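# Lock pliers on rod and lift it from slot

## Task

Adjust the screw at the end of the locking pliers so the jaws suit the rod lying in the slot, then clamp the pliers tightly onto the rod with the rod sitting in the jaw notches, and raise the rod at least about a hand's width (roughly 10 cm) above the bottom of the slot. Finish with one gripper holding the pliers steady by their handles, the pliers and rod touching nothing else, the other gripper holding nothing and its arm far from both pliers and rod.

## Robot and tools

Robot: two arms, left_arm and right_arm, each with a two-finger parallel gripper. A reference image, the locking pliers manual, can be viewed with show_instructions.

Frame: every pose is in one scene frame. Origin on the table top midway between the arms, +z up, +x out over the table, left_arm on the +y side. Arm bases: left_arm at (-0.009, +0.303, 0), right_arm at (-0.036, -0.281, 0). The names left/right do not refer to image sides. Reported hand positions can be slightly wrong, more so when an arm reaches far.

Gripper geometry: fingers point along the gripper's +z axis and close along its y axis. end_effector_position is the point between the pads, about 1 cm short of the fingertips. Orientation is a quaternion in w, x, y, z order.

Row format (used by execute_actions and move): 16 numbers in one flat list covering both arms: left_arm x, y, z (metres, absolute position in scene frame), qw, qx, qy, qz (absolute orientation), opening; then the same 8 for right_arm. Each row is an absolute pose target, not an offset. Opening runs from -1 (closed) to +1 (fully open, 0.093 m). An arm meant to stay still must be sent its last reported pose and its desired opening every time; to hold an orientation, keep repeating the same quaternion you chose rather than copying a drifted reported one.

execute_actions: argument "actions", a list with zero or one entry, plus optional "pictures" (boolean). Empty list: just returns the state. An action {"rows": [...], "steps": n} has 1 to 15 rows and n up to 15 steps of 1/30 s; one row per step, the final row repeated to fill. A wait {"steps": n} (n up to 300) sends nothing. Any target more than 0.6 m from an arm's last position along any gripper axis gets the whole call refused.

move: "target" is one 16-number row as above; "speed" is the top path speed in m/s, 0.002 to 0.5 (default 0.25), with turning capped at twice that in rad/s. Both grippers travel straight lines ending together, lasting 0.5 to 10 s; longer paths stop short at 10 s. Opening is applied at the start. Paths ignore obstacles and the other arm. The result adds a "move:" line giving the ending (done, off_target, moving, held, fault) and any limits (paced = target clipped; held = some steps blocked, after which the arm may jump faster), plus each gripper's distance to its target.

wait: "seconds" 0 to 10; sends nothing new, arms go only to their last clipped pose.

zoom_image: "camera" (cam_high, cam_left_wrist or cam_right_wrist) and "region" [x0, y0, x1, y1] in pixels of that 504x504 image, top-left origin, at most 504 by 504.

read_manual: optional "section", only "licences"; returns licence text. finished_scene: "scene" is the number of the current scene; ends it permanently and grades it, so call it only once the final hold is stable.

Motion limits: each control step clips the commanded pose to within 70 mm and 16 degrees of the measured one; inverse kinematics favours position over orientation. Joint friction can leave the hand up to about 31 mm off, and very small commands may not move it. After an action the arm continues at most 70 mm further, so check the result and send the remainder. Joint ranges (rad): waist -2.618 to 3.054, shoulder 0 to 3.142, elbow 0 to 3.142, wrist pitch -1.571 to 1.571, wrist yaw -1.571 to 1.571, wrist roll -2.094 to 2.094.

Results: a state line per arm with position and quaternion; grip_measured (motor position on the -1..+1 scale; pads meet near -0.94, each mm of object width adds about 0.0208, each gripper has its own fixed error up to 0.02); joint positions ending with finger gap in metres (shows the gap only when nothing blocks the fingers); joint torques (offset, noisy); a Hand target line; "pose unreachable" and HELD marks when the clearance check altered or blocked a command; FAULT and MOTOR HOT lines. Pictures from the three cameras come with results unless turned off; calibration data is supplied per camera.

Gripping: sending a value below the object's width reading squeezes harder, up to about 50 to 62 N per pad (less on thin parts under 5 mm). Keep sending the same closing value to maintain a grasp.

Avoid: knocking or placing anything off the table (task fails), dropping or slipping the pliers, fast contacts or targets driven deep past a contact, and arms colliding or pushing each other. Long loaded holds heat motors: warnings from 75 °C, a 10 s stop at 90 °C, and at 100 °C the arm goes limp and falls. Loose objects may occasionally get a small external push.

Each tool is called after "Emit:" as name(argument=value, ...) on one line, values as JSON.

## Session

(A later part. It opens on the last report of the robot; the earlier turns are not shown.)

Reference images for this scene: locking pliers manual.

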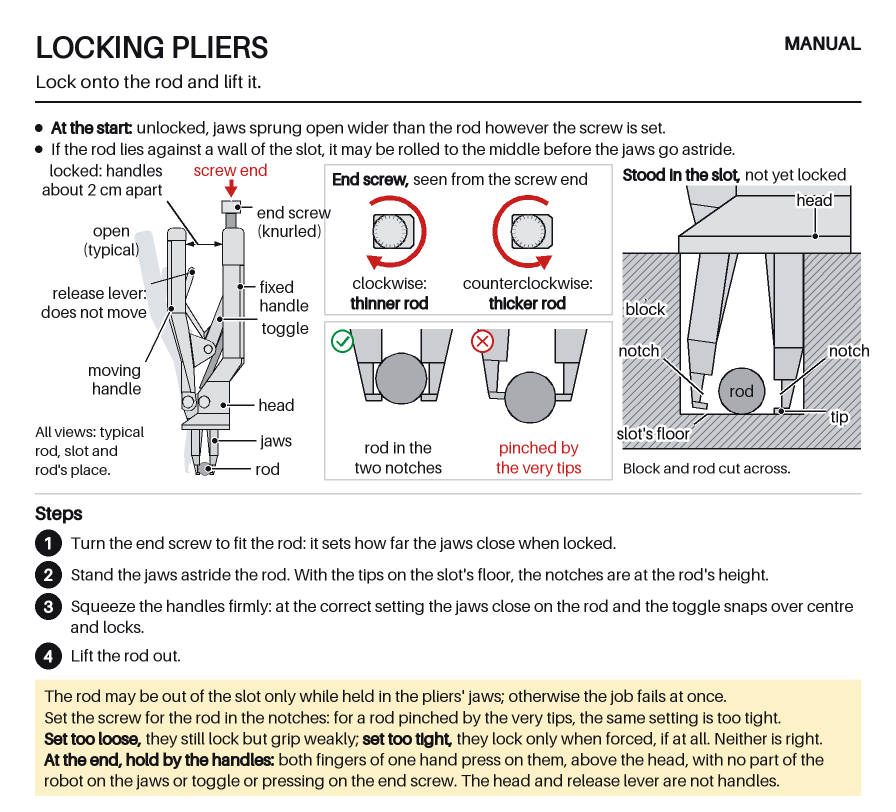

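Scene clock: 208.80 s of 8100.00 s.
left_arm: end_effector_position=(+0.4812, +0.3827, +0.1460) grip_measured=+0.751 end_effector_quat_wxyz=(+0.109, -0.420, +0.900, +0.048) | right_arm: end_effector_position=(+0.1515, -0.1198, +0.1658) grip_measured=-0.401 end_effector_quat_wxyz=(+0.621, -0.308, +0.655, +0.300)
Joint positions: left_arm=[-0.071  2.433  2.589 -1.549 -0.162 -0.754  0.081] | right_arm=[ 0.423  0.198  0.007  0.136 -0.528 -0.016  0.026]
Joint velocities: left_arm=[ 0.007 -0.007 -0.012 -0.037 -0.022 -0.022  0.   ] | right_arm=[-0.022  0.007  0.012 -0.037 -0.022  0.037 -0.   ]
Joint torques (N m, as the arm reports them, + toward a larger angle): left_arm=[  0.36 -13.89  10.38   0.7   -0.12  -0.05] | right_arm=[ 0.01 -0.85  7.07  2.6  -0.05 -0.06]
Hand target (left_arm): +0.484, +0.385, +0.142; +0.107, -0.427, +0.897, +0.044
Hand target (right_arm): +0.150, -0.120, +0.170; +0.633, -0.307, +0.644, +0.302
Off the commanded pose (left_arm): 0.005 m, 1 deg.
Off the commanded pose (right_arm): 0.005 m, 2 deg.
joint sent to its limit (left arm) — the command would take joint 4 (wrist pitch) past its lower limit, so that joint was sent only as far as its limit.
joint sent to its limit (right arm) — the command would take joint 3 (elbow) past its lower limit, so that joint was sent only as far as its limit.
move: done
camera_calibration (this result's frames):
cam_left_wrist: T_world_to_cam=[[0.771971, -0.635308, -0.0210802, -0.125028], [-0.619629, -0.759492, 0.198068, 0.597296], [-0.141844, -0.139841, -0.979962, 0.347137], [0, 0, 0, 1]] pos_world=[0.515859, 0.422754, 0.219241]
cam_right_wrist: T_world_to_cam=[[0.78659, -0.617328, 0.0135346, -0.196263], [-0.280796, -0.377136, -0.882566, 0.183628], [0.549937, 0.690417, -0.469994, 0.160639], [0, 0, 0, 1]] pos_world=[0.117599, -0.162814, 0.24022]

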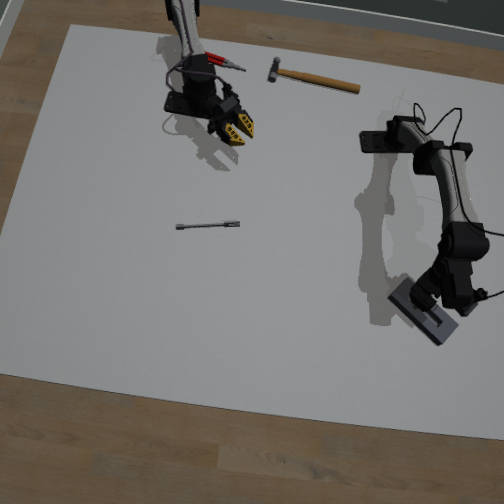

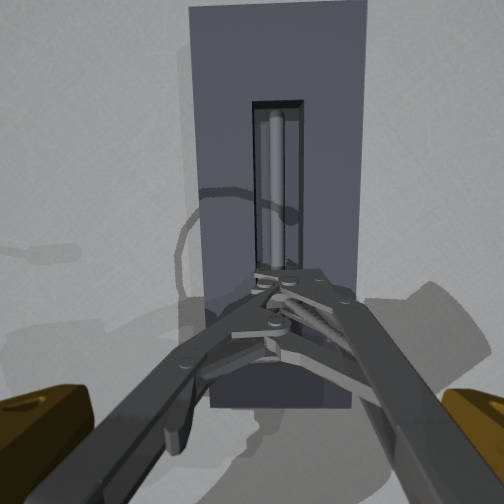

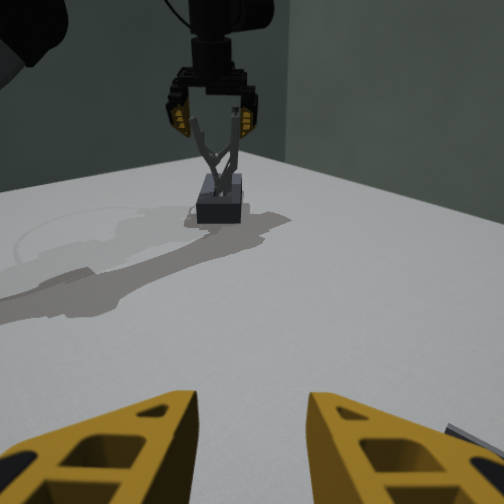

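Emit:
execute_actions(actions=[{"rows":[[0.486,0.383,0.143,0.10,-0.428,0.897,0.046,0.65,0.15,-0.12,0.17,0.635,-0.305,0.64,0.303,-0.4],[0.486,0.383,0.143,0.10,-0.428,0.897,0.046,0.6,0.15,-0.12,0.17,0.635,-0.305,0.64,0.303,-0.4],[0.487,0.382,0.143,0.10,-0.428,0.897,0.046,0.55,0.15,-0.12,0.17,0.635,-0.305,0.64,0.303,-0.4],[0.488,0.382,0.143,0.10,-0.428,0.897,0.046,0.5,0.15,-0.12,0.17,0.635,-0.305,0.64,0.303,-0.4],[0.489,0.381,0.143,0.10,-0.428,0.897,0.046,0.45,0.15,-0.12,0.17,0.635,-0.305,0.64,0.303,-0.4],[0.49,0.38,0.143,0.10,-0.428,0.897,0.046,0.40,0.15,-0.12,0.17,0.635,-0.305,0.64,0.303,-0.4],[0.49,0.38,0.143,0.10,-0.428,0.897,0.046,0.35,0.15,-0.12,0.17,0.635,-0.305,0.64,0.303,-0.4]],"steps":15}], pictures=false)

Emit:
execute_actions(actions=[{"rows":[[0.49,0.38,0.143,0.10,-0.428,0.897,0.046,0.32,0.15,-0.12,0.17,0.635,-0.305,0.64,0.303,-0.4],[0.49,0.38,0.143,0.10,-0.428,0.897,0.046,0.29,0.15,-0.12,0.17,0.635,-0.305,0.64,0.303,-0.4]],"steps":12}], pictures=false)

Emit:
execute_actions(actions=[{"rows":[[0.49,0.38,0.143,0.10,-0.428,0.897,0.046,0.26,0.15,-0.12,0.17,0.635,-0.305,0.64,0.303,-0.4],[0.49,0.38,0.143,0.10,-0.428,0.897,0.046,0.23,0.15,-0.12,0.17,0.635,-0.305,0.64,0.303,-0.4]],"steps":12}], pictures=false)

Emit:
execute_actions(actions=[{"rows":[[0.49,0.38,0.143,0.10,-0.428,0.897,0.046,0.20,0.15,-0.12,0.17,0.635,-0.305,0.64,0.303,-0.4],[0.49,0.38,0.143,0.10,-0.428,0.897,0.046,0.17,0.15,-0.12,0.17,0.635,-0.305,0.64,0.303,-0.4]],"steps":12}])

Scene clock: 216.97 s of 8100.00 s.
left_arm: end_effector_position=(+0.4845, +0.3837, +0.1463) grip_measured=+0.427 end_effector_quat_wxyz=(+0.114, -0.422, +0.898, +0.049) | right_arm: end_effector_position=(+0.1515, -0.1198, +0.1658) grip_measured=-0.401 end_effector_quat_wxyz=(+0.621, -0.308, +0.655, +0.300)
Joint positions: left_arm=[-0.071  2.449  2.617 -1.553 -0.166 -0.758  0.066] | right_arm=[ 0.423  0.198  0.007  0.136 -0.528 -0.016  0.026]
Joint velocities: left_arm=[ 0.002  0.007 -0.007  0.066 -0.037  0.066 -0.001] | right_arm=[ 0.017  0.007 -0.002  0.007  0.022 -0.051  0.001]
Joint torques (N m, as the arm reports them, + toward a larger angle): left_arm=[ -0.61 -13.94  10.86   0.77  -0.12  -0.14] | right_arm=[ 0.03 -0.87  7.14  2.6  -0.05 -0.07]
Hand target (left_arm): +0.489, +0.380, +0.143; +0.115, -0.426, +0.896, +0.041
Hand target (right_arm): +0.150, -0.120, +0.170; +0.633, -0.307, +0.644, +0.302
Off the commanded pose (left_arm): 0.007 m, 2 deg.
Off the commanded pose (right_arm): 0.005 m, 2 deg.
joint sent to its limit (left arm) — the command would take joint 4 (wrist pitch) past its lower limit, so that joint was sent only as far as its limit.
joint sent to its limit (right arm) — the command would take joint 3 (elbow) past its lower limit, so that joint was sent only as far as its limit.
Steps of this call (steps 1 to 230: nothing new was sent; steps 231 to 245: all 15 steps of this action). Readings (end_effector_position):
231: left_arm (+0.4810, +0.3824, +0.1460) | right_arm (+0.1515, -0.1198, +0.1658)
232: left_arm (+0.4813, +0.3822, +0.1462) | right_arm (+0.1515, -0.1198, +0.1658)
234: left_arm (+0.4826, +0.3822, +0.1461) | right_arm (+0.1515, -0.1198, +0.1658)
238: left_arm (+0.4843, +0.3834, +0.1462) | right_arm (+0.1515, -0.1198, +0.1658)
245: the state above

Scene clock: 217.37 s of 8100.00 s.
left_arm: end_effector_position=(+0.4845, +0.3838, +0.1462) grip_measured=+0.427 end_effector_quat_wxyz=(+0.114, -0.422, +0.898, +0.049) | right_arm: end_effector_position=(+0.1515, -0.1198, +0.1658) grip_measured=-0.401 end_effector_quat_wxyz=(+0.621, -0.308, +0.655, +0.300)
Joint positions: left_arm=[-0.071  2.449  2.618 -1.553 -0.167 -0.758  0.066] | right_arm=[ 0.423  0.198  0.007  0.136 -0.528 -0.016  0.026]
Joint velocities: left_arm=[-0.012  0.002  0.012  0.037 -0.037 -0.007 -0.001] | right_arm=[ 0.022 -0.007  0.002 -0.037 -0.022  0.022  0.   ]
Joint torques (N m, as the arm reports them, + toward a larger angle): left_arm=[ -0.63 -13.91  10.89   0.8   -0.15  -0.14] | right_arm=[ 0.   -0.85  7.14  2.61 -0.05 -0.06]
Hand target (left_arm): +0.490, +0.380, +0.143; +0.115, -0.426, +0.896, +0.041
Hand target (right_arm): +0.150, -0.120, +0.170; +0.633, -0.307, +0.644, +0.302
Off the commanded pose (left_arm): 0.007 m, 2 deg.
Off the commanded pose (right_arm): 0.005 m, 2 deg.
joint sent to its limit (left arm) — the command would take joint 4 (wrist pitch) past its lower limit, so that joint was sent only as far as its limit.
joint sent to its limit (right arm) — the command would take joint 3 (elbow) past its lower limit, so that joint was sent only as far as its limit.
Steps of this call (steps 1 to 12: all 12 steps of this action). Readings (end_effector_position):
1: left_arm (+0.4845, +0.3837, +0.1461) | right_arm (+0.1515, -0.1198, +0.1658)
2: left_arm (+0.4845, +0.3837, +0.1461) | right_arm (+0.1515, -0.1198, +0.1658)
4: left_arm (+0.4845, +0.3838, +0.1461) | right_arm (+0.1515, -0.1198, +0.1658)
8: left_arm (+0.4845, +0.3838, +0.1462) | right_arm (+0.1515, -0.1198, +0.1658)
12: the state above

Scene clock: 217.77 s of 8100.00 s.
left_arm: end_effector_position=(+0.4845, +0.3838, +0.1462) grip_measured=+0.427 end_effector_quat_wxyz=(+0.114, -0.422, +0.898, +0.049) | right_arm: end_effector_position=(+0.1515, -0.1198, +0.1658) grip_measured=-0.401 end_effector_quat_wxyz=(+0.621, -0.308, +0.655, +0.300)
Joint positions: left_arm=[-0.071  2.449  2.618 -1.553 -0.167 -0.758  0.066] | right_arm=[ 0.423  0.198  0.007  0.136 -0.528 -0.016  0.026]
Joint velocities: left_arm=[ 0.002  0.007 -0.007 -0.022 -0.007 -0.007  0.   ] | right_arm=[ 0.007 -0.002  0.002  0.007  0.022 -0.066 -0.   ]
Joint torques (N m, as the arm reports them, + toward a larger angle): left_arm=[ -0.62 -13.9   10.87   0.75  -0.11  -0.15] | right_arm=[ 0.03 -0.82  7.06  2.6  -0.06 -0.06]
Hand target (left_arm): +0.490, +0.380, +0.143; +0.115, -0.426, +0.896, +0.041
Hand target (right_arm): +0.150, -0.120, +0.170; +0.633, -0.307, +0.644, +0.302
Off the commanded pose (left_arm): 0.007 m, 2 deg.
Off the commanded pose (right_arm): 0.005 m, 2 deg.
joint sent to its limit (left arm) — the command would take joint 4 (wrist pitch) past its lower limit, so that joint was sent only as far as its limit.
joint sent to its limit (right arm) — the command would take joint 3 (elbow) past its lower limit, so that joint was sent only as far as its limit.
Steps of this call (steps 1 to 12: all 12 steps of this action). Readings (end_effector_position):
1: left_arm (+0.4845, +0.3838, +0.1462) | right_arm (+0.1515, -0.1198, +0.1658)
2: left_arm (+0.4845, +0.3838, +0.1462) | right_arm (+0.1515, -0.1198, +0.1658)
4: left_arm (+0.4845, +0.3838, +0.1462) | right_arm (+0.1515, -0.1198, +0.1658)
8: left_arm (+0.4845, +0.3838, +0.1462) | right_arm (+0.1515, -0.1198, +0.1658)
12: the state above

Scene clock: 218.17 s of 8100.00 s.
left_arm: end_effector_position=(+0.4845, +0.3838, +0.1462) grip_measured=+0.427 end_effector_quat_wxyz=(+0.114, -0.422, +0.898, +0.049) | right_arm: end_effector_position=(+0.1515, -0.1198, +0.1658) grip_measured=-0.401 end_effector_quat_wxyz=(+0.621, -0.308, +0.655, +0.300)
Joint positions: left_arm=[-0.071  2.449  2.618 -1.553 -0.167 -0.758  0.066] | right_arm=[ 0.423  0.198  0.007  0.136 -0.528 -0.016  0.026]
Joint velocities: left_arm=[-0.007 -0.017 -0.017 -0.051 -0.022 -0.022  0.   ] | right_arm=[-0.002  0.007 -0.017 -0.022  0.007  0.022  0.   ]
Joint torques (N m, as the arm reports them, + toward a larger angle): left_arm=[ -0.62 -13.95  10.86   0.79  -0.11  -0.15] | right_arm=[ 0.02 -0.8   7.1   2.6  -0.05 -0.06]
Hand target (left_arm): +0.490, +0.380, +0.143; +0.115, -0.426, +0.896, +0.041
Hand target (right_arm): +0.150, -0.120, +0.170; +0.633, -0.307, +0.644, +0.302
Off the commanded pose (left_arm): 0.007 m, 2 deg.
Off the commanded pose (right_arm): 0.005 m, 2 deg.
joint sent to its limit (left arm) — the command would take joint 4 (wrist pitch) past its lower limit, so that joint was sent only as far as its limit.
joint sent to its limit (right arm) — the command would take joint 3 (elbow) past its lower limit, so that joint was sent only as far as its limit.
Steps of this call (steps 1 to 12: all 12 steps of this action). Readings (end_effector_position):
1: left_arm (+0.4845, +0.3838, +0.1462) | right_arm (+0.1515, -0.1198, +0.1658)
2: left_arm (+0.4845, +0.3838, +0.1462) | right_arm (+0.1515, -0.1198, +0.1658)
4: left_arm (+0.4845, +0.3838, +0.1462) | right_arm (+0.1515, -0.1198, +0.1658)
8: left_arm (+0.4845, +0.3838, +0.1462) | right_arm (+0.1515, -0.1198, +0.1658)
12: the state above
camera_calibration (this result's frames):
cam_left_wrist: T_world_to_cam=[[0.775005, -0.631714, -0.0174666, -0.130272], [-0.617841, -0.763214, 0.18915, 0.602047], [-0.13282, -0.135801, -0.981793, 0.342285], [0, 0, 0, 1]] pos_world=[0.518392, 0.423679, 0.2199]
cam_right_wrist: T_world_to_cam=[[0.78659, -0.617328, 0.0135346, -0.196263], [-0.280796, -0.377136, -0.882566, 0.183628], [0.549937, 0.690417, -0.469994, 0.160639], [0, 0, 0, 1]] pos_world=[0.117599, -0.162814, 0.24022]

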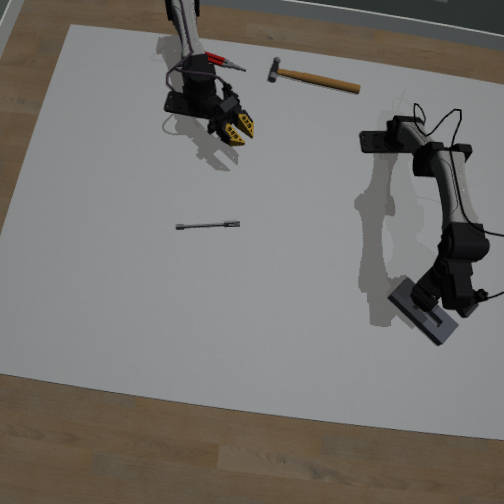

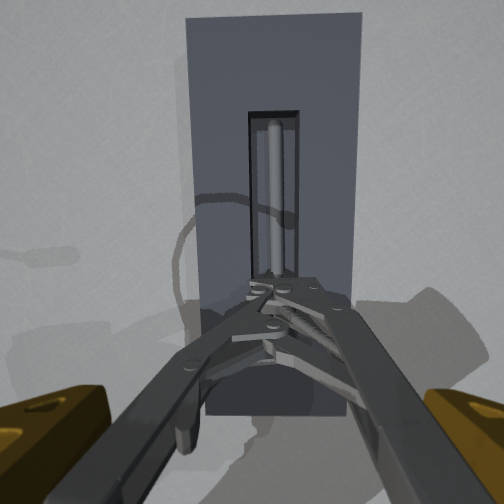

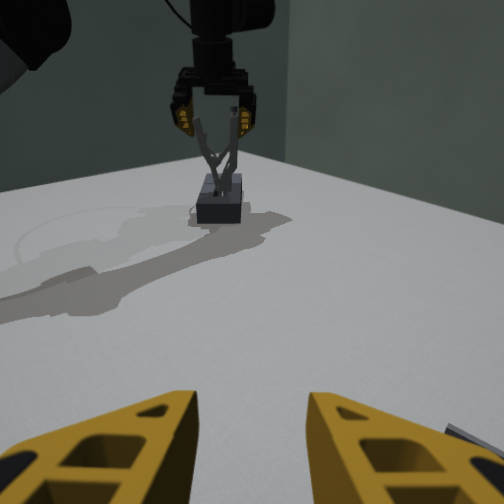

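Emit:
move(target=[0.4845,0.384,0.146,0.10,-0.428,0.897,0.046,1.0,0.15,-0.12,0.17,0.635,-0.305,0.64,0.303,-0.4], speed=0.03)

Emit:
move(target=[0.43,0.315,0.13,0.2,-0.42,0.88,0.095,1.0,0.15,-0.12,0.17,0.635,-0.305,0.64,0.303,-0.4], speed=0.06)

Emit:
move(target=[0.42,0.30,0.03,0.451,-0.373,0.782,0.2155,1.0,0.15,-0.12,0.17,0.635,-0.305,0.64,0.303,-0.4], speed=0.1)

Scene clock: 229.57 s of 8100.00 s.
left_arm: end_effector_position=(+0.4847, +0.3830, +0.1461) grip_measured=+1.000 end_effector_quat_wxyz=(+0.113, -0.422, +0.898, +0.047) | right_arm: end_effector_position=(+0.1515, -0.1198, +0.1658) grip_measured=-0.401 end_effector_quat_wxyz=(+0.621, -0.308, +0.655, +0.300)
Joint positions: left_arm=[-0.071  2.449  2.618 -1.553 -0.162 -0.757  0.093] | right_arm=[ 0.423  0.198  0.007  0.136 -0.528 -0.016  0.026]
Joint velocities: left_arm=[-0.017 -0.002 -0.012  0.081 -0.022 -0.022  0.   ] | right_arm=[ 0.007 -0.012  0.002 -0.081 -0.022  0.007 -0.   ]
Joint torques (N m, as the arm reports them, + toward a larger angle): left_arm=[  0.11 -16.09   8.12   0.78  -0.13  -0.03] | right_arm=[ 0.05 -0.84  7.09  2.59 -0.05 -0.06]
Hand target (left_arm): +0.484, +0.384, +0.146; +0.111, -0.427, +0.897, +0.042
Hand target (right_arm): +0.150, -0.120, +0.170; +0.633, -0.307, +0.644, +0.302
Off the commanded pose (left_arm): 0.001 m, 2 deg.
Off the commanded pose (right_arm): 0.005 m, 2 deg.
joint sent to its limit (left arm) — the command would take joint 4 (wrist pitch) past its lower limit, so that joint was sent only as far as its limit.
joint sent to its limit (right arm) — the command would take joint 3 (elbow) past its lower limit, so that joint was sent only as far as its limit.
move: done
camera_calibration (this result's frames):
cam_left_wrist: T_world_to_cam=[[0.774249, -0.632725, -0.0140958, -0.130632], [-0.618916, -0.761629, 0.191998, 0.601117], [-0.132218, -0.13993, -0.981294, 0.343321], [0, 0, 0, 1]] pos_world=[0.518576, 0.423215, 0.219644]
cam_right_wrist: T_world_to_cam=[[0.78659, -0.617328, 0.0135346, -0.196263], [-0.280796, -0.377136, -0.882566, 0.183628], [0.549937, 0.690417, -0.469994, 0.160639], [0, 0, 0, 1]] pos_world=[0.117599, -0.162814, 0.24022]

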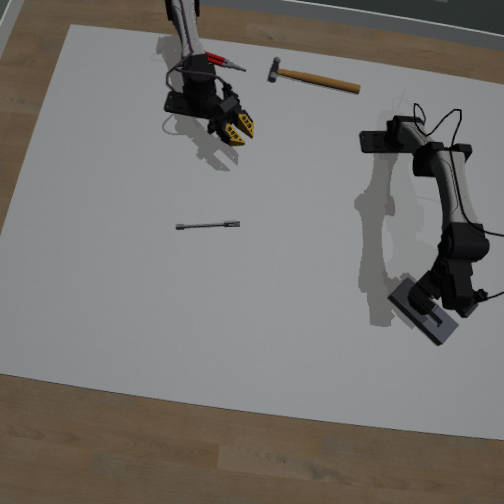

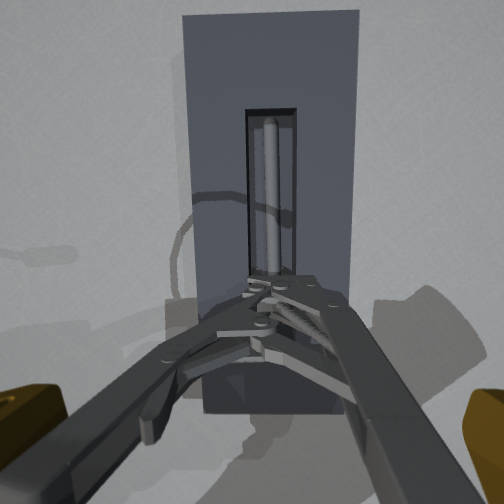

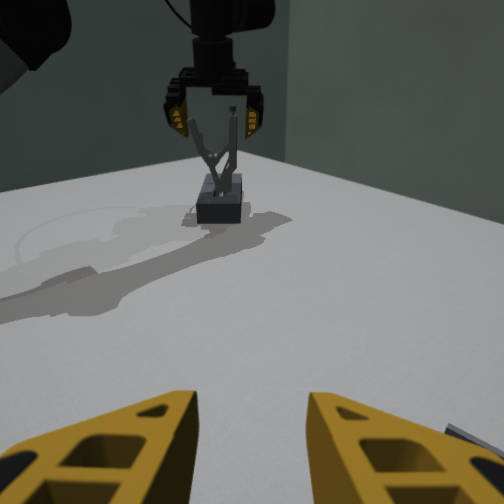

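Scene clock: 231.73 s of 8100.00 s.
left_arm: end_effector_position=(+0.4352, +0.3137, +0.1316) grip_measured=+1.000 end_effector_quat_wxyz=(+0.195, -0.419, +0.882, +0.091) | right_arm: end_effector_position=(+0.1515, -0.1198, +0.1658) grip_measured=-0.401 end_effector_quat_wxyz=(+0.621, -0.308, +0.655, +0.300)
Joint positions: left_arm=[-0.287  2.004  1.776 -1.093 -0.359 -0.952  0.093] | right_arm=[ 0.423  0.198  0.007  0.136 -0.528 -0.016  0.026]
Joint velocities: left_arm=[-0.002 -0.007 -0.017  0.007 -0.007 -0.022  0.   ] | right_arm=[-0.002 -0.012 -0.002  0.022 -0.007 -0.022 -0.001]
Joint torques (N m, as the arm reports them, + toward a larger angle): left_arm=[ -0.7  -14.18   5.97   1.06  -0.44  -0.04] | right_arm=[ 0.05 -0.86  7.15  2.6  -0.05 -0.07]
Hand target (left_arm): +0.432, +0.313, +0.130; +0.197, -0.421, +0.881, +0.093
Hand target (right_arm): +0.150, -0.120, +0.170; +0.633, -0.307, +0.644, +0.302
Off the commanded pose (left_arm): 0.006 m, 1 deg.
Off the commanded pose (right_arm): 0.005 m, 2 deg.
joint sent to its limit (right arm) — the command would take joint 3 (elbow) past its lower limit, so that joint was sent only as far as its limit.
move: done
camera_calibration (this result's frames):
cam_left_wrist: T_world_to_cam=[[0.783074, -0.621605, -0.0200417, -0.142934], [-0.621638, -0.783287, 0.00530433, 0.552986], [-0.0189956, 0.00830497, -0.999785, 0.219531], [0, 0, 0, 1]] pos_world=[0.459855, 0.342475, 0.213686]
cam_right_wrist: T_world_to_cam=[[0.78659, -0.617328, 0.0135346, -0.196263], [-0.280796, -0.377136, -0.882566, 0.183628], [0.549937, 0.690417, -0.469994, 0.160639], [0, 0, 0, 1]] pos_world=[0.117599, -0.162814, 0.24022]

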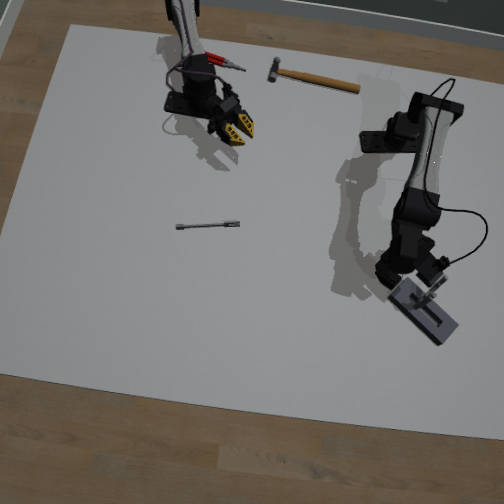

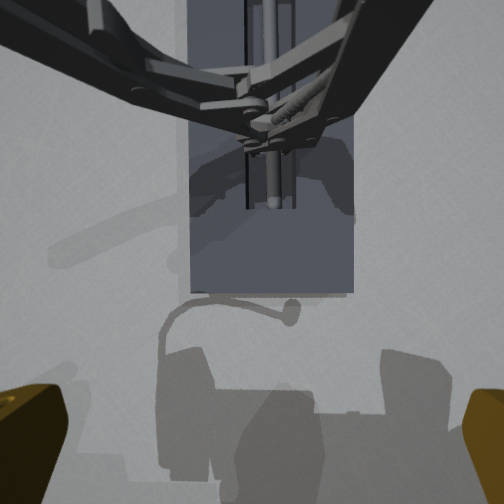

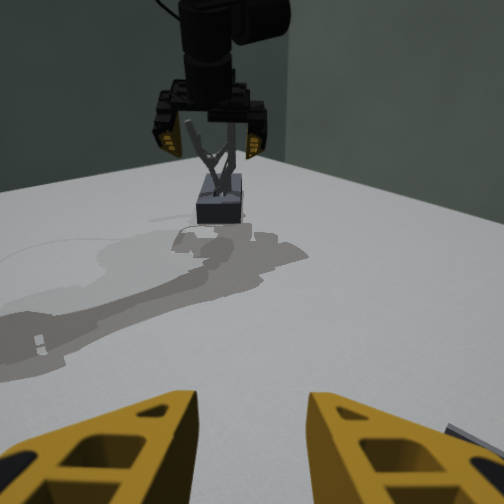

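Scene clock: 235.40 s of 8100.00 s.
left_arm: end_effector_position=(+0.4283, +0.2986, +0.0417) grip_measured=+1.000 end_effector_quat_wxyz=(+0.455, -0.387, +0.776, +0.204) | right_arm: end_effector_position=(+0.1515, -0.1198, +0.1658) grip_measured=-0.401 end_effector_quat_wxyz=(+0.621, -0.308, +0.655, +0.300)
Joint positions: left_arm=[-0.505  2.013  1.074 -0.089 -0.943 -0.971  0.093] | right_arm=[ 0.423  0.198  0.007  0.136 -0.528 -0.016  0.026]
Joint velocities: left_arm=[ 0.007 -0.002  0.002  0.007 -0.007  0.037  0.   ] | right_arm=[-0.002  0.002 -0.017 -0.037  0.051 -0.051 -0.001]
Joint torques (N m, as the arm reports them, + toward a larger angle): left_arm=[ -0.96 -10.18   4.66   1.49  -0.69   0.12] | right_arm=[ 0.07 -0.8   7.08  2.59 -0.05 -0.05]
Hand target (left_arm): +0.420, +0.299, +0.030; +0.447, -0.375, +0.783, +0.217
Hand target (right_arm): +0.150, -0.120, +0.170; +0.633, -0.307, +0.644, +0.302
Off the commanded pose (left_arm): 0.014 m, 2 deg.
Off the commanded pose (right_arm): 0.005 m, 2 deg.
joint sent to its limit (right arm) — the command would take joint 3 (elbow) past its lower limit, so that joint was sent only as far as its limit.
move: off_target (left_arm)
camera_calibration (this result's frames):
cam_left_wrist: T_world_to_cam=[[0.801042, -0.598136, 0.0237754, -0.16527], [-0.481757, -0.667741, -0.567479, 0.466829], [0.355305, 0.44312, -0.823045, -0.167872], [0, 0, 0, 1]] pos_world=[0.416932, 0.287254, 0.130678]
cam_right_wrist: T_world_to_cam=[[0.78659, -0.617328, 0.0135346, -0.196263], [-0.280796, -0.377136, -0.882566, 0.183628], [0.549937, 0.690417, -0.469994, 0.160639], [0, 0, 0, 1]] pos_world=[0.117599, -0.162814, 0.24022]

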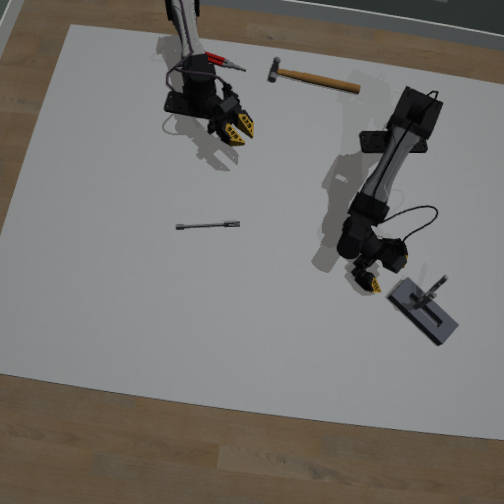

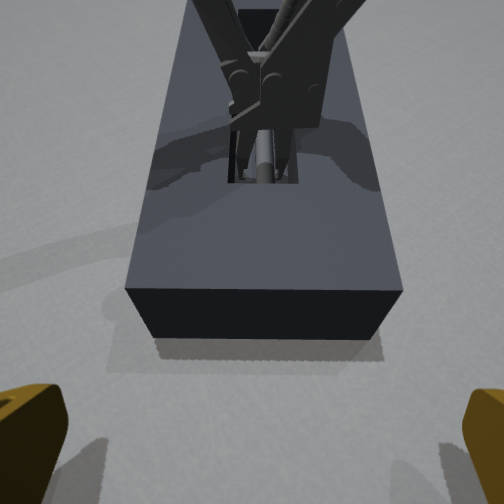

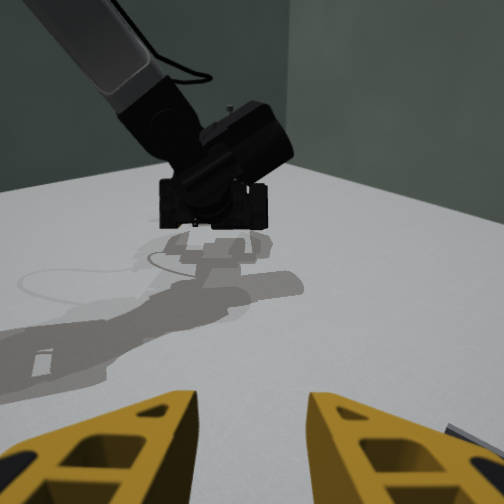

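Emit:
move(target=[0.463,0.343,0.015,0.451,-0.373,0.782,0.2155,1.0,0.15,-0.12,0.17,0.635,-0.305,0.64,0.303,-0.4], speed=0.05)

Scene clock: 239.77 s of 8100.00 s.
left_arm: end_effector_position=(+0.4580, +0.3416, +0.0231) grip_measured=+1.000 end_effector_quat_wxyz=(+0.459, -0.376, +0.775, +0.215) | right_arm: end_effector_position=(+0.1515, -0.1198, +0.1658) grip_measured=-0.401 end_effector_quat_wxyz=(+0.621, -0.308, +0.655, +0.300)
Joint positions: left_arm=[-0.378  2.111  1.087  0.147 -0.888 -0.764  0.093] | right_arm=[ 0.423  0.198  0.007  0.136 -0.528 -0.016  0.026]
Joint velocities: left_arm=[-0.007 -0.002  0.017  0.066 -0.081  0.066  0.   ] | right_arm=[ 0.002 -0.007 -0.002  0.051  0.007 -0.066  0.   ]
Joint torques (N m, as the arm reports them, + toward a larger angle): left_arm=[  0.58 -10.03   9.18   1.67  -0.38   0.18] | right_arm=[ 0.02 -0.86  7.11  2.59 -0.05 -0.06]
Hand target (left_arm): +0.463, +0.344, +0.016; +0.452, -0.372, +0.781, +0.217
Hand target (right_arm): +0.150, -0.120, +0.170; +0.633, -0.307, +0.644, +0.302
Off the commanded pose (left_arm): 0.010 m, 1 deg.
Off the commanded pose (right_arm): 0.005 m, 2 deg.
joint sent to its limit (right arm) — the command would take joint 3 (elbow) past its lower limit, so that joint was sent only as far as its limit.
move: done
camera_calibration (this result's frames):
cam_left_wrist: T_world_to_cam=[[0.796649, -0.604441, 0.000720487, -0.158136], [-0.48981, -0.646264, -0.585175, 0.496048], [0.354169, 0.465826, -0.810907, -0.220286], [0, 0, 0, 1]] pos_world=[0.446967, 0.327609, 0.111757]
cam_right_wrist: T_world_to_cam=[[0.78659, -0.617328, 0.0135346, -0.196263], [-0.280796, -0.377136, -0.882566, 0.183628], [0.549937, 0.690417, -0.469994, 0.160639], [0, 0, 0, 1]] pos_world=[0.117599, -0.162814, 0.24022]

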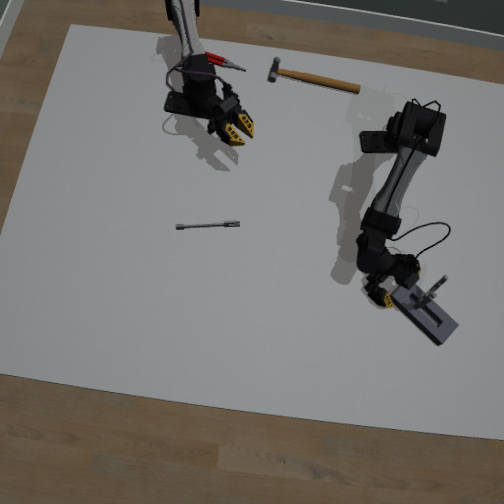

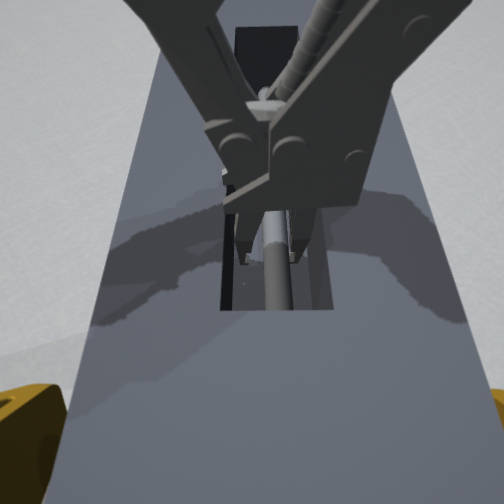

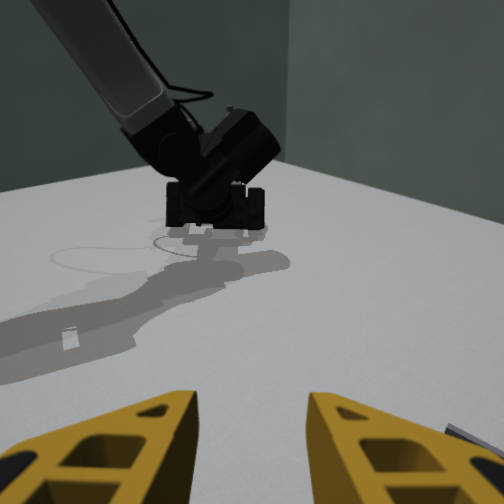

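Close on block (~72 mm → 0.56) and try a gentle pull.

Emit:
move(target=[0.460,0.340,0.02,0.451,-0.373,0.782,0.2155,0.38,0.15,-0.12,0.17,0.635,-0.305,0.64,0.303,-0.4], speed=0.02)

Emit:
move(target=[0.441,0.317,0.02,0.451,-0.373,0.782,0.2155,0.38,0.15,-0.12,0.17,0.635,-0.305,0.64,0.303,-0.4], speed=0.015)

Scene clock: 246.63 s of 8100.00 s.
left_arm: end_effector_position=(+0.4599, +0.3401, +0.0234) grip_measured=+0.398 end_effector_quat_wxyz=(+0.461, -0.377, +0.776, +0.209) | right_arm: end_effector_position=(+0.1515, -0.1198, +0.1658) grip_measured=-0.401 end_effector_quat_wxyz=(+0.621, -0.308, +0.655, +0.300)
Joint positions: left_arm=[-0.378  2.111  1.087  0.156 -0.879 -0.764  0.064] | right_arm=[ 0.423  0.198  0.007  0.136 -0.528 -0.016  0.026]
Joint velocities: left_arm=[-0.002 -0.002  0.002 -0.007 -0.007 -0.051  0.   ] | right_arm=[ 0.007 -0.007  0.002  0.037 -0.022 -0.022  0.   ]
Joint torques (N m, as the arm reports them, + toward a larger angle): left_arm=[ -0.26 -11.67   9.06   1.29  -0.5    0.02] | right_arm=[ 0.   -0.81  7.11  2.6  -0.04 -0.06]
Hand target (left_arm): +0.460, +0.340, +0.020; +0.451, -0.373, +0.782, +0.215
Hand target (right_arm): +0.150, -0.120, +0.170; +0.633, -0.307, +0.644, +0.302
Off the commanded pose (left_arm): 0.003 m, 2 deg.
Off the commanded pose (right_arm): 0.005 m, 2 deg.
joint sent to its limit (right arm) — the command would take joint 3 (elbow) past its lower limit, so that joint was sent only as far as its limit.
move: done
camera_calibration (this result's frames):
cam_left_wrist: T_world_to_cam=[[0.792876, -0.609255, 0.0124868, -0.157451], [-0.489174, -0.648556, -0.583167, 0.496643], [0.363396, 0.456271, -0.812256, -0.221083], [0, 0, 0, 1]] pos_world=[0.448124, 0.327047, 0.112016]
cam_right_wrist: T_world_to_cam=[[0.78659, -0.617328, 0.0135346, -0.196263], [-0.280796, -0.377136, -0.882566, 0.183628], [0.549937, 0.690417, -0.469994, 0.160639], [0, 0, 0, 1]] pos_world=[0.117599, -0.162814, 0.24022]

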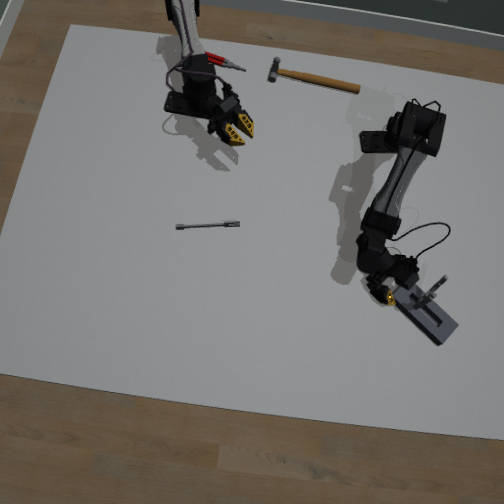

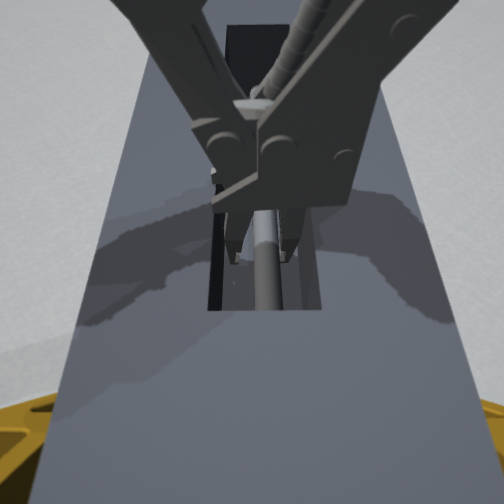

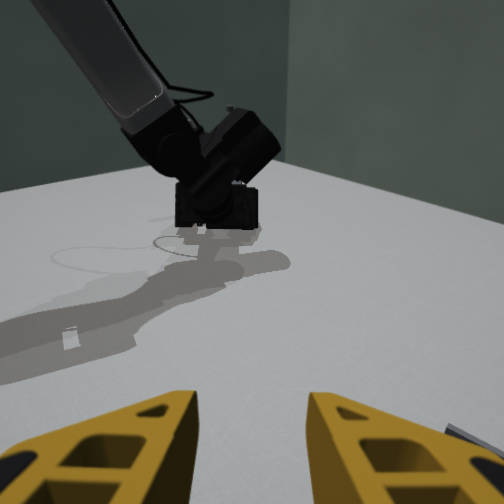

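Scene clock: 248.87 s of 8100.00 s.
left_arm: end_effector_position=(+0.4595, +0.3391, +0.0234) grip_measured=+0.398 end_effector_quat_wxyz=(+0.462, -0.378, +0.775, +0.209) | right_arm: end_effector_position=(+0.1515, -0.1198, +0.1658) grip_measured=-0.401 end_effector_quat_wxyz=(+0.621, -0.308, +0.655, +0.300)
Joint positions: left_arm=[-0.381  2.111  1.087  0.154 -0.881 -0.77   0.064] | right_arm=[ 0.423  0.198  0.007  0.136 -0.528 -0.016  0.026]
Joint velocities: left_arm=[ 0.002  0.012 -0.012 -0.022 -0.051  0.007 -0.   ] | right_arm=[ 0.012 -0.012 -0.017 -0.066  0.022  0.037 -0.001]
Joint torques (N m, as the arm reports them, + toward a larger angle): left_arm=[ -4.83 -14.55   4.8    0.85  -0.93  -0.8 ] | right_arm=[ 0.06 -0.81  7.1   2.6  -0.06 -0.06]
Hand target (left_arm): +0.443, +0.318, +0.019; +0.454, -0.370, +0.782, +0.214
Hand target (right_arm): +0.150, -0.120, +0.170; +0.633, -0.307, +0.644, +0.302
Off the commanded pose (left_arm): 0.029 m, 2 deg.
Off the commanded pose (right_arm): 0.005 m, 2 deg.
joint sent to its limit (right arm) — the command would take joint 3 (elbow) past its lower limit, so that joint was sent only as far as its limit.
move: off_target (left_arm)
camera_calibration (this result's frames):
cam_left_wrist: T_world_to_cam=[[0.793735, -0.60809, 0.0145329, -0.158636], [-0.487053, -0.649696, -0.583673, 0.495214], [0.364368, 0.456203, -0.811859, -0.220912], [0, 0, 0, 1]] pos_world=[0.447603, 0.326055, 0.111999]
cam_right_wrist: T_world_to_cam=[[0.78659, -0.617328, 0.0135346, -0.196263], [-0.280796, -0.377136, -0.882566, 0.183628], [0.549937, 0.690417, -0.469994, 0.160639], [0, 0, 0, 1]] pos_world=[0.117599, -0.162814, 0.24022]

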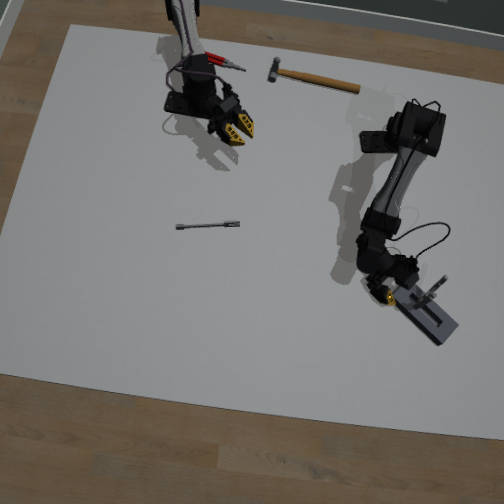

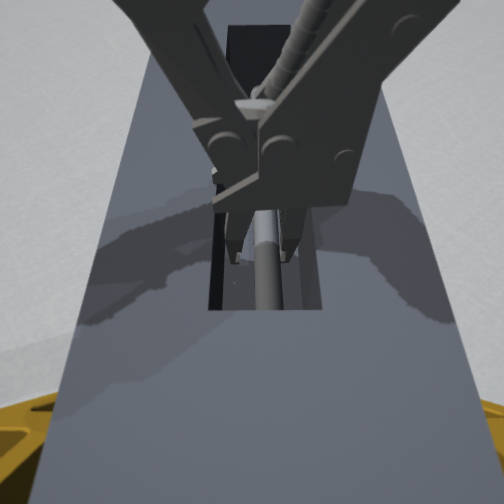

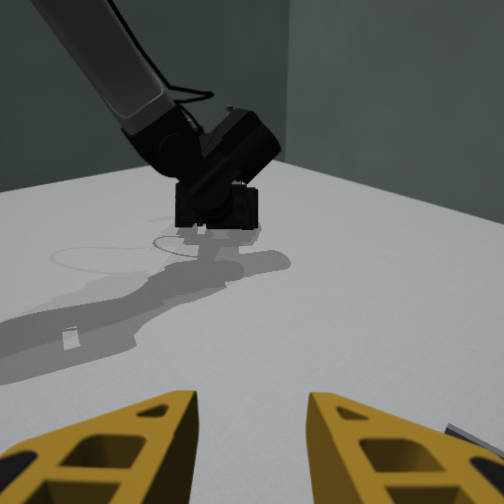

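Emit:
move(target=[0.460,0.340,0.022,0.451,-0.373,0.782,0.2155,1.0,0.15,-0.12,0.17,0.635,-0.305,0.64,0.303,-0.4], speed=0.03)

Emit:
move(target=[0.45,0.31,0.18,0.382,-0.390,0.818,0.182,-0.3,0.15,-0.12,0.17,0.635,-0.305,0.64,0.303,-0.4], speed=0.1)

Emit:
move(target=[0.497,0.366,0.18,0.382,-0.390,0.818,0.182,-0.3,0.15,-0.12,0.17,0.635,-0.305,0.64,0.303,-0.4], speed=0.05)

Scene clock: 268.57 s of 8100.00 s.
left_arm: end_effector_position=(+0.4590, +0.3401, +0.0228) grip_measured=+1.000 end_effector_quat_wxyz=(+0.460, -0.377, +0.776, +0.210) | right_arm: end_effector_position=(+0.1515, -0.1198, +0.1658) grip_measured=-0.401 end_effector_quat_wxyz=(+0.621, -0.308, +0.655, +0.300)
Joint positions: left_arm=[-0.378  2.111  1.087  0.15  -0.88  -0.767  0.093] | right_arm=[ 0.423  0.198  0.007  0.136 -0.528 -0.016  0.026]
Joint velocities: left_arm=[ 0.007  0.007  0.017  0.081 -0.037 -0.022  0.   ] | right_arm=[-0.002 -0.007 -0.007 -0.066 -0.037  0.051  0.   ]
Joint torques (N m, as the arm reports them, + toward a larger angle): left_arm=[ -0.15 -12.07   9.25   1.27  -0.48   0.06] | right_arm=[ 0.01 -0.82  7.14  2.59 -0.06 -0.06]
Hand target (left_arm): +0.460, +0.340, +0.022; +0.451, -0.372, +0.782, +0.215
Hand target (right_arm): +0.150, -0.120, +0.170; +0.633, -0.307, +0.644, +0.302
Off the commanded pose (left_arm): 0.001 m, 1 deg.
Off the commanded pose (right_arm): 0.005 m, 2 deg.
joint sent to its limit (right arm) — the command would take joint 3 (elbow) past its lower limit, so that joint was sent only as far as its limit.
move: done
camera_calibration (this result's frames):
cam_left_wrist: T_world_to_cam=[[0.793955, -0.607907, 0.00915044, -0.157614], [-0.490217, -0.649004, -0.581791, 0.496477], [0.359613, 0.45743, -0.813287, -0.219848], [0, 0, 0, 1]] pos_world=[0.447581, 0.326966, 0.111489]
cam_right_wrist: T_world_to_cam=[[0.78659, -0.617328, 0.0135346, -0.196263], [-0.280796, -0.377136, -0.882566, 0.183628], [0.549937, 0.690417, -0.469994, 0.160639], [0, 0, 0, 1]] pos_world=[0.117599, -0.162814, 0.24022]

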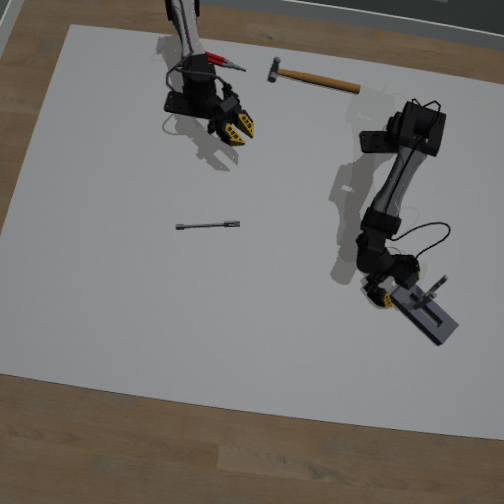

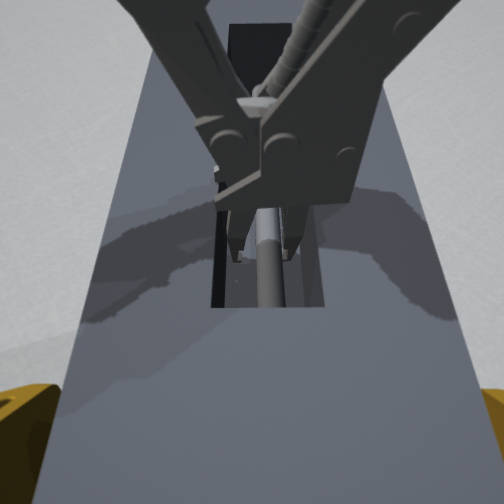

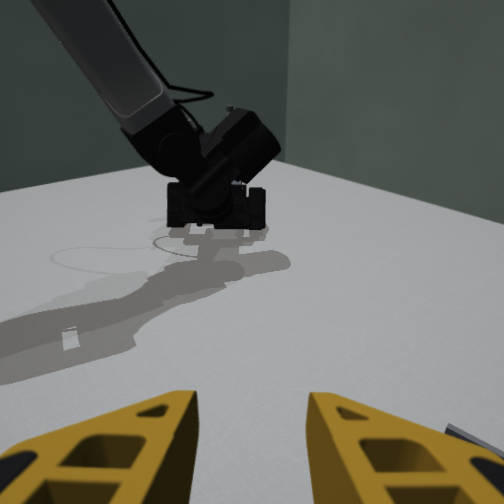

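Scene clock: 270.47 s of 8100.00 s.
left_arm: end_effector_position=(+0.4601, +0.3376, +0.0270) grip_measured=+0.390 end_effector_quat_wxyz=(+0.351, -0.405, +0.830, +0.153) | right_arm: end_effector_position=(+0.1515, -0.1198, +0.1658) grip_measured=-0.401 end_effector_quat_wxyz=(+0.621, -0.308, +0.655, +0.300)
Joint positions: left_arm=[-0.32   2.072  1.273 -0.28  -0.642 -0.884  0.064] | right_arm=[ 0.423  0.198  0.007  0.136 -0.528 -0.016  0.026]
Joint velocities: left_arm=[ 0.012 -0.002  0.007  0.007  0.037 -0.095  0.   ] | right_arm=[-0.032 -0.007  0.002 -0.022  0.007 -0.007 -0.   ]
Joint torques (N m, as the arm reports them, + toward a larger angle): left_arm=[ -3.65 -24.54  13.31   0.    -1.56   0.27] | right_arm=[ 0.03 -0.8   7.12  2.59 -0.06 -0.07]
Hand target (left_arm): +0.458, +0.329, +0.094; +0.389, -0.388, +0.817, +0.175
Hand target (right_arm): +0.150, -0.120, +0.170; +0.633, -0.307, +0.644, +0.302
Off the commanded pose (left_arm): 0.156 m, 5 deg; position clipped at the last step of the last action.
Off the commanded pose (right_arm): 0.005 m, 2 deg.
joint sent to its limit (right arm) — the command would take joint 3 (elbow) past its lower limit, so that joint was sent only as far as its limit.
move: off_target (left_arm); limits=paced
camera_calibration (this result's frames):
cam_left_wrist: T_world_to_cam=[[0.79285, -0.609288, 0.0125604, -0.159189], [-0.569752, -0.748402, -0.339525, 0.561478], [0.216268, 0.262036, -0.940513, -0.080313], [0, 0, 0, 1]] pos_world=[0.463485, 0.344264, 0.1171]
cam_right_wrist: T_world_to_cam=[[0.78659, -0.617328, 0.0135346, -0.196263], [-0.280796, -0.377136, -0.882566, 0.183628], [0.549937, 0.690417, -0.469994, 0.160639], [0, 0, 0, 1]] pos_world=[0.117599, -0.162814, 0.24022]

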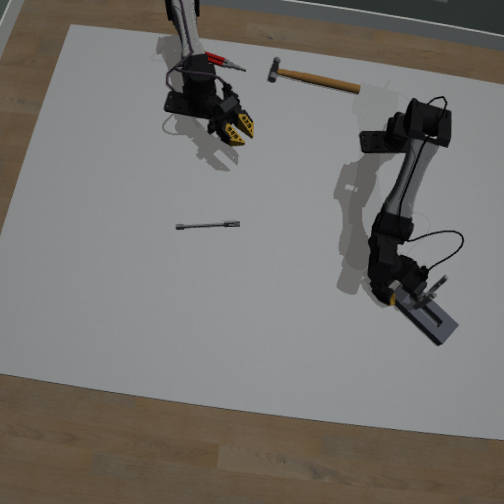

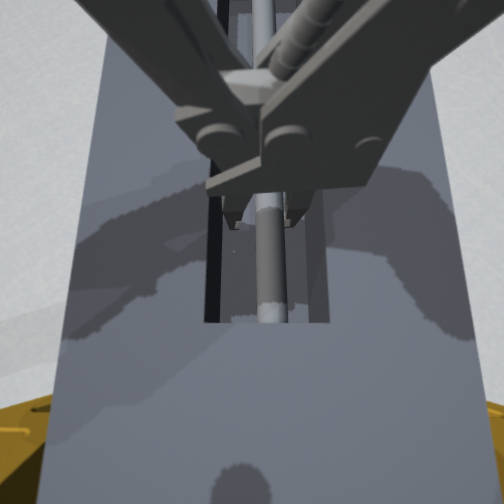

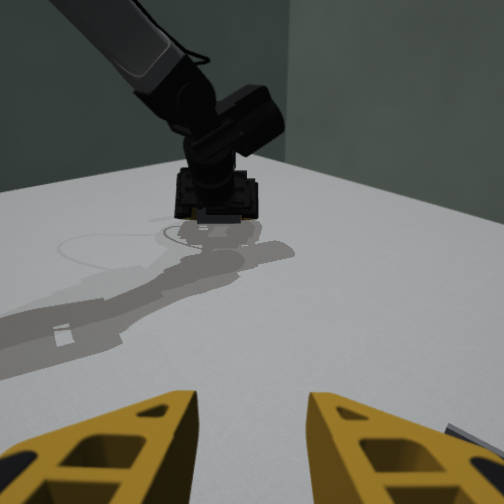

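Scene clock: 273.90 s of 8100.00 s.
left_arm: end_effector_position=(+0.4607, +0.3386, +0.0273) grip_measured=+0.390 end_effector_quat_wxyz=(+0.302, -0.415, +0.849, +0.129) | right_arm: end_effector_position=(+0.1515, -0.1198, +0.1658) grip_measured=-0.401 end_effector_quat_wxyz=(+0.621, -0.308, +0.655, +0.300)
Joint positions: left_arm=[-0.285  2.084  1.364 -0.43  -0.536 -0.901  0.064] | right_arm=[ 0.423  0.198  0.007  0.136 -0.528 -0.016  0.026]
Joint velocities: left_arm=[ 0.002 -0.002  0.002 -0.007 -0.007 -0.037 -0.   ] | right_arm=[ 0.017  0.012 -0.007 -0.037  0.007 -0.037 -0.   ]
Joint torques (N m, as the arm reports them, + toward a larger angle): left_arm=[ -0.93 -22.15  15.31   0.94  -2.27   1.04] | right_arm=[ 0.02 -0.8   7.12  2.6  -0.06 -0.06]
Hand target (left_arm): +0.476, +0.356, +0.104; +0.379, -0.398, +0.817, +0.178
Hand target (right_arm): +0.150, -0.120, +0.170; +0.633, -0.307, +0.644, +0.302
Off the commanded pose (left_arm): 0.159 m, 12 deg; position clipped at the last step of the last action.
Off the commanded pose (right_arm): 0.005 m, 2 deg.
joint sent to its limit (right arm) — the command would take joint 3 (elbow) past its lower limit, so that joint was sent only as far as its limit.
move: off_target (left_arm); limits=paced
camera_calibration (this result's frames):
cam_left_wrist: T_world_to_cam=[[0.794069, -0.607724, 0.0112205, -0.160081], [-0.589944, -0.775019, -0.226521, 0.577857], [0.146358, 0.173253, -0.973942, -0.017191], [0, 0, 0, 1]] pos_world=[0.470535, 0.353543, 0.11595]
cam_right_wrist: T_world_to_cam=[[0.78659, -0.617328, 0.0135346, -0.196263], [-0.280796, -0.377136, -0.882566, 0.183628], [0.549937, 0.690417, -0.469994, 0.160639], [0, 0, 0, 1]] pos_world=[0.117599, -0.162814, 0.24022]

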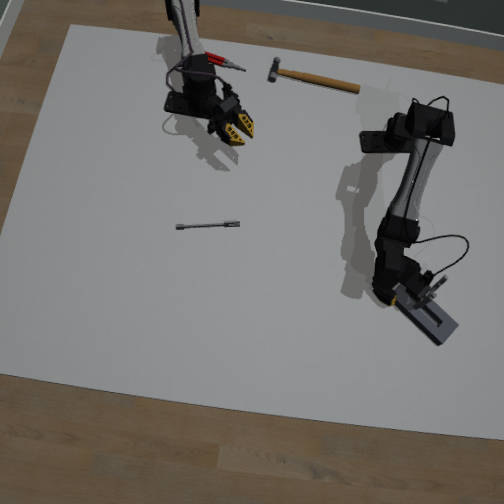

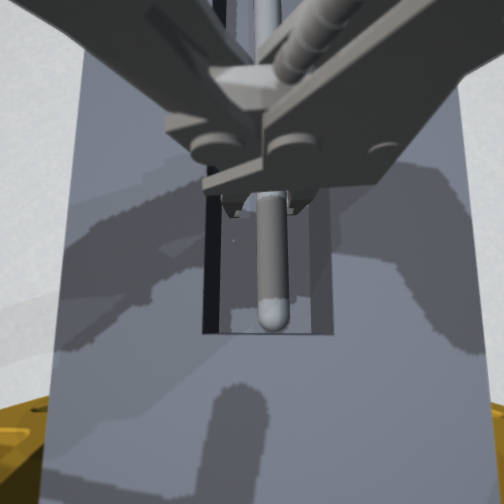

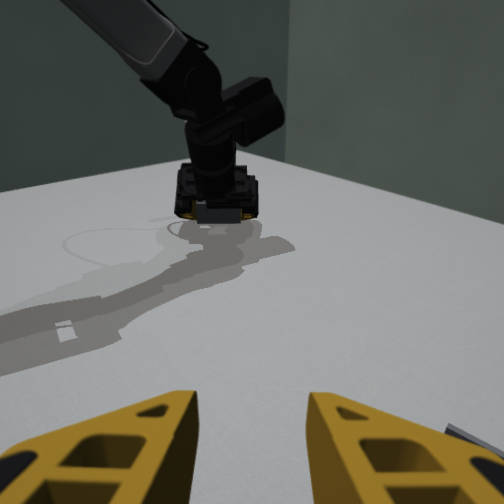

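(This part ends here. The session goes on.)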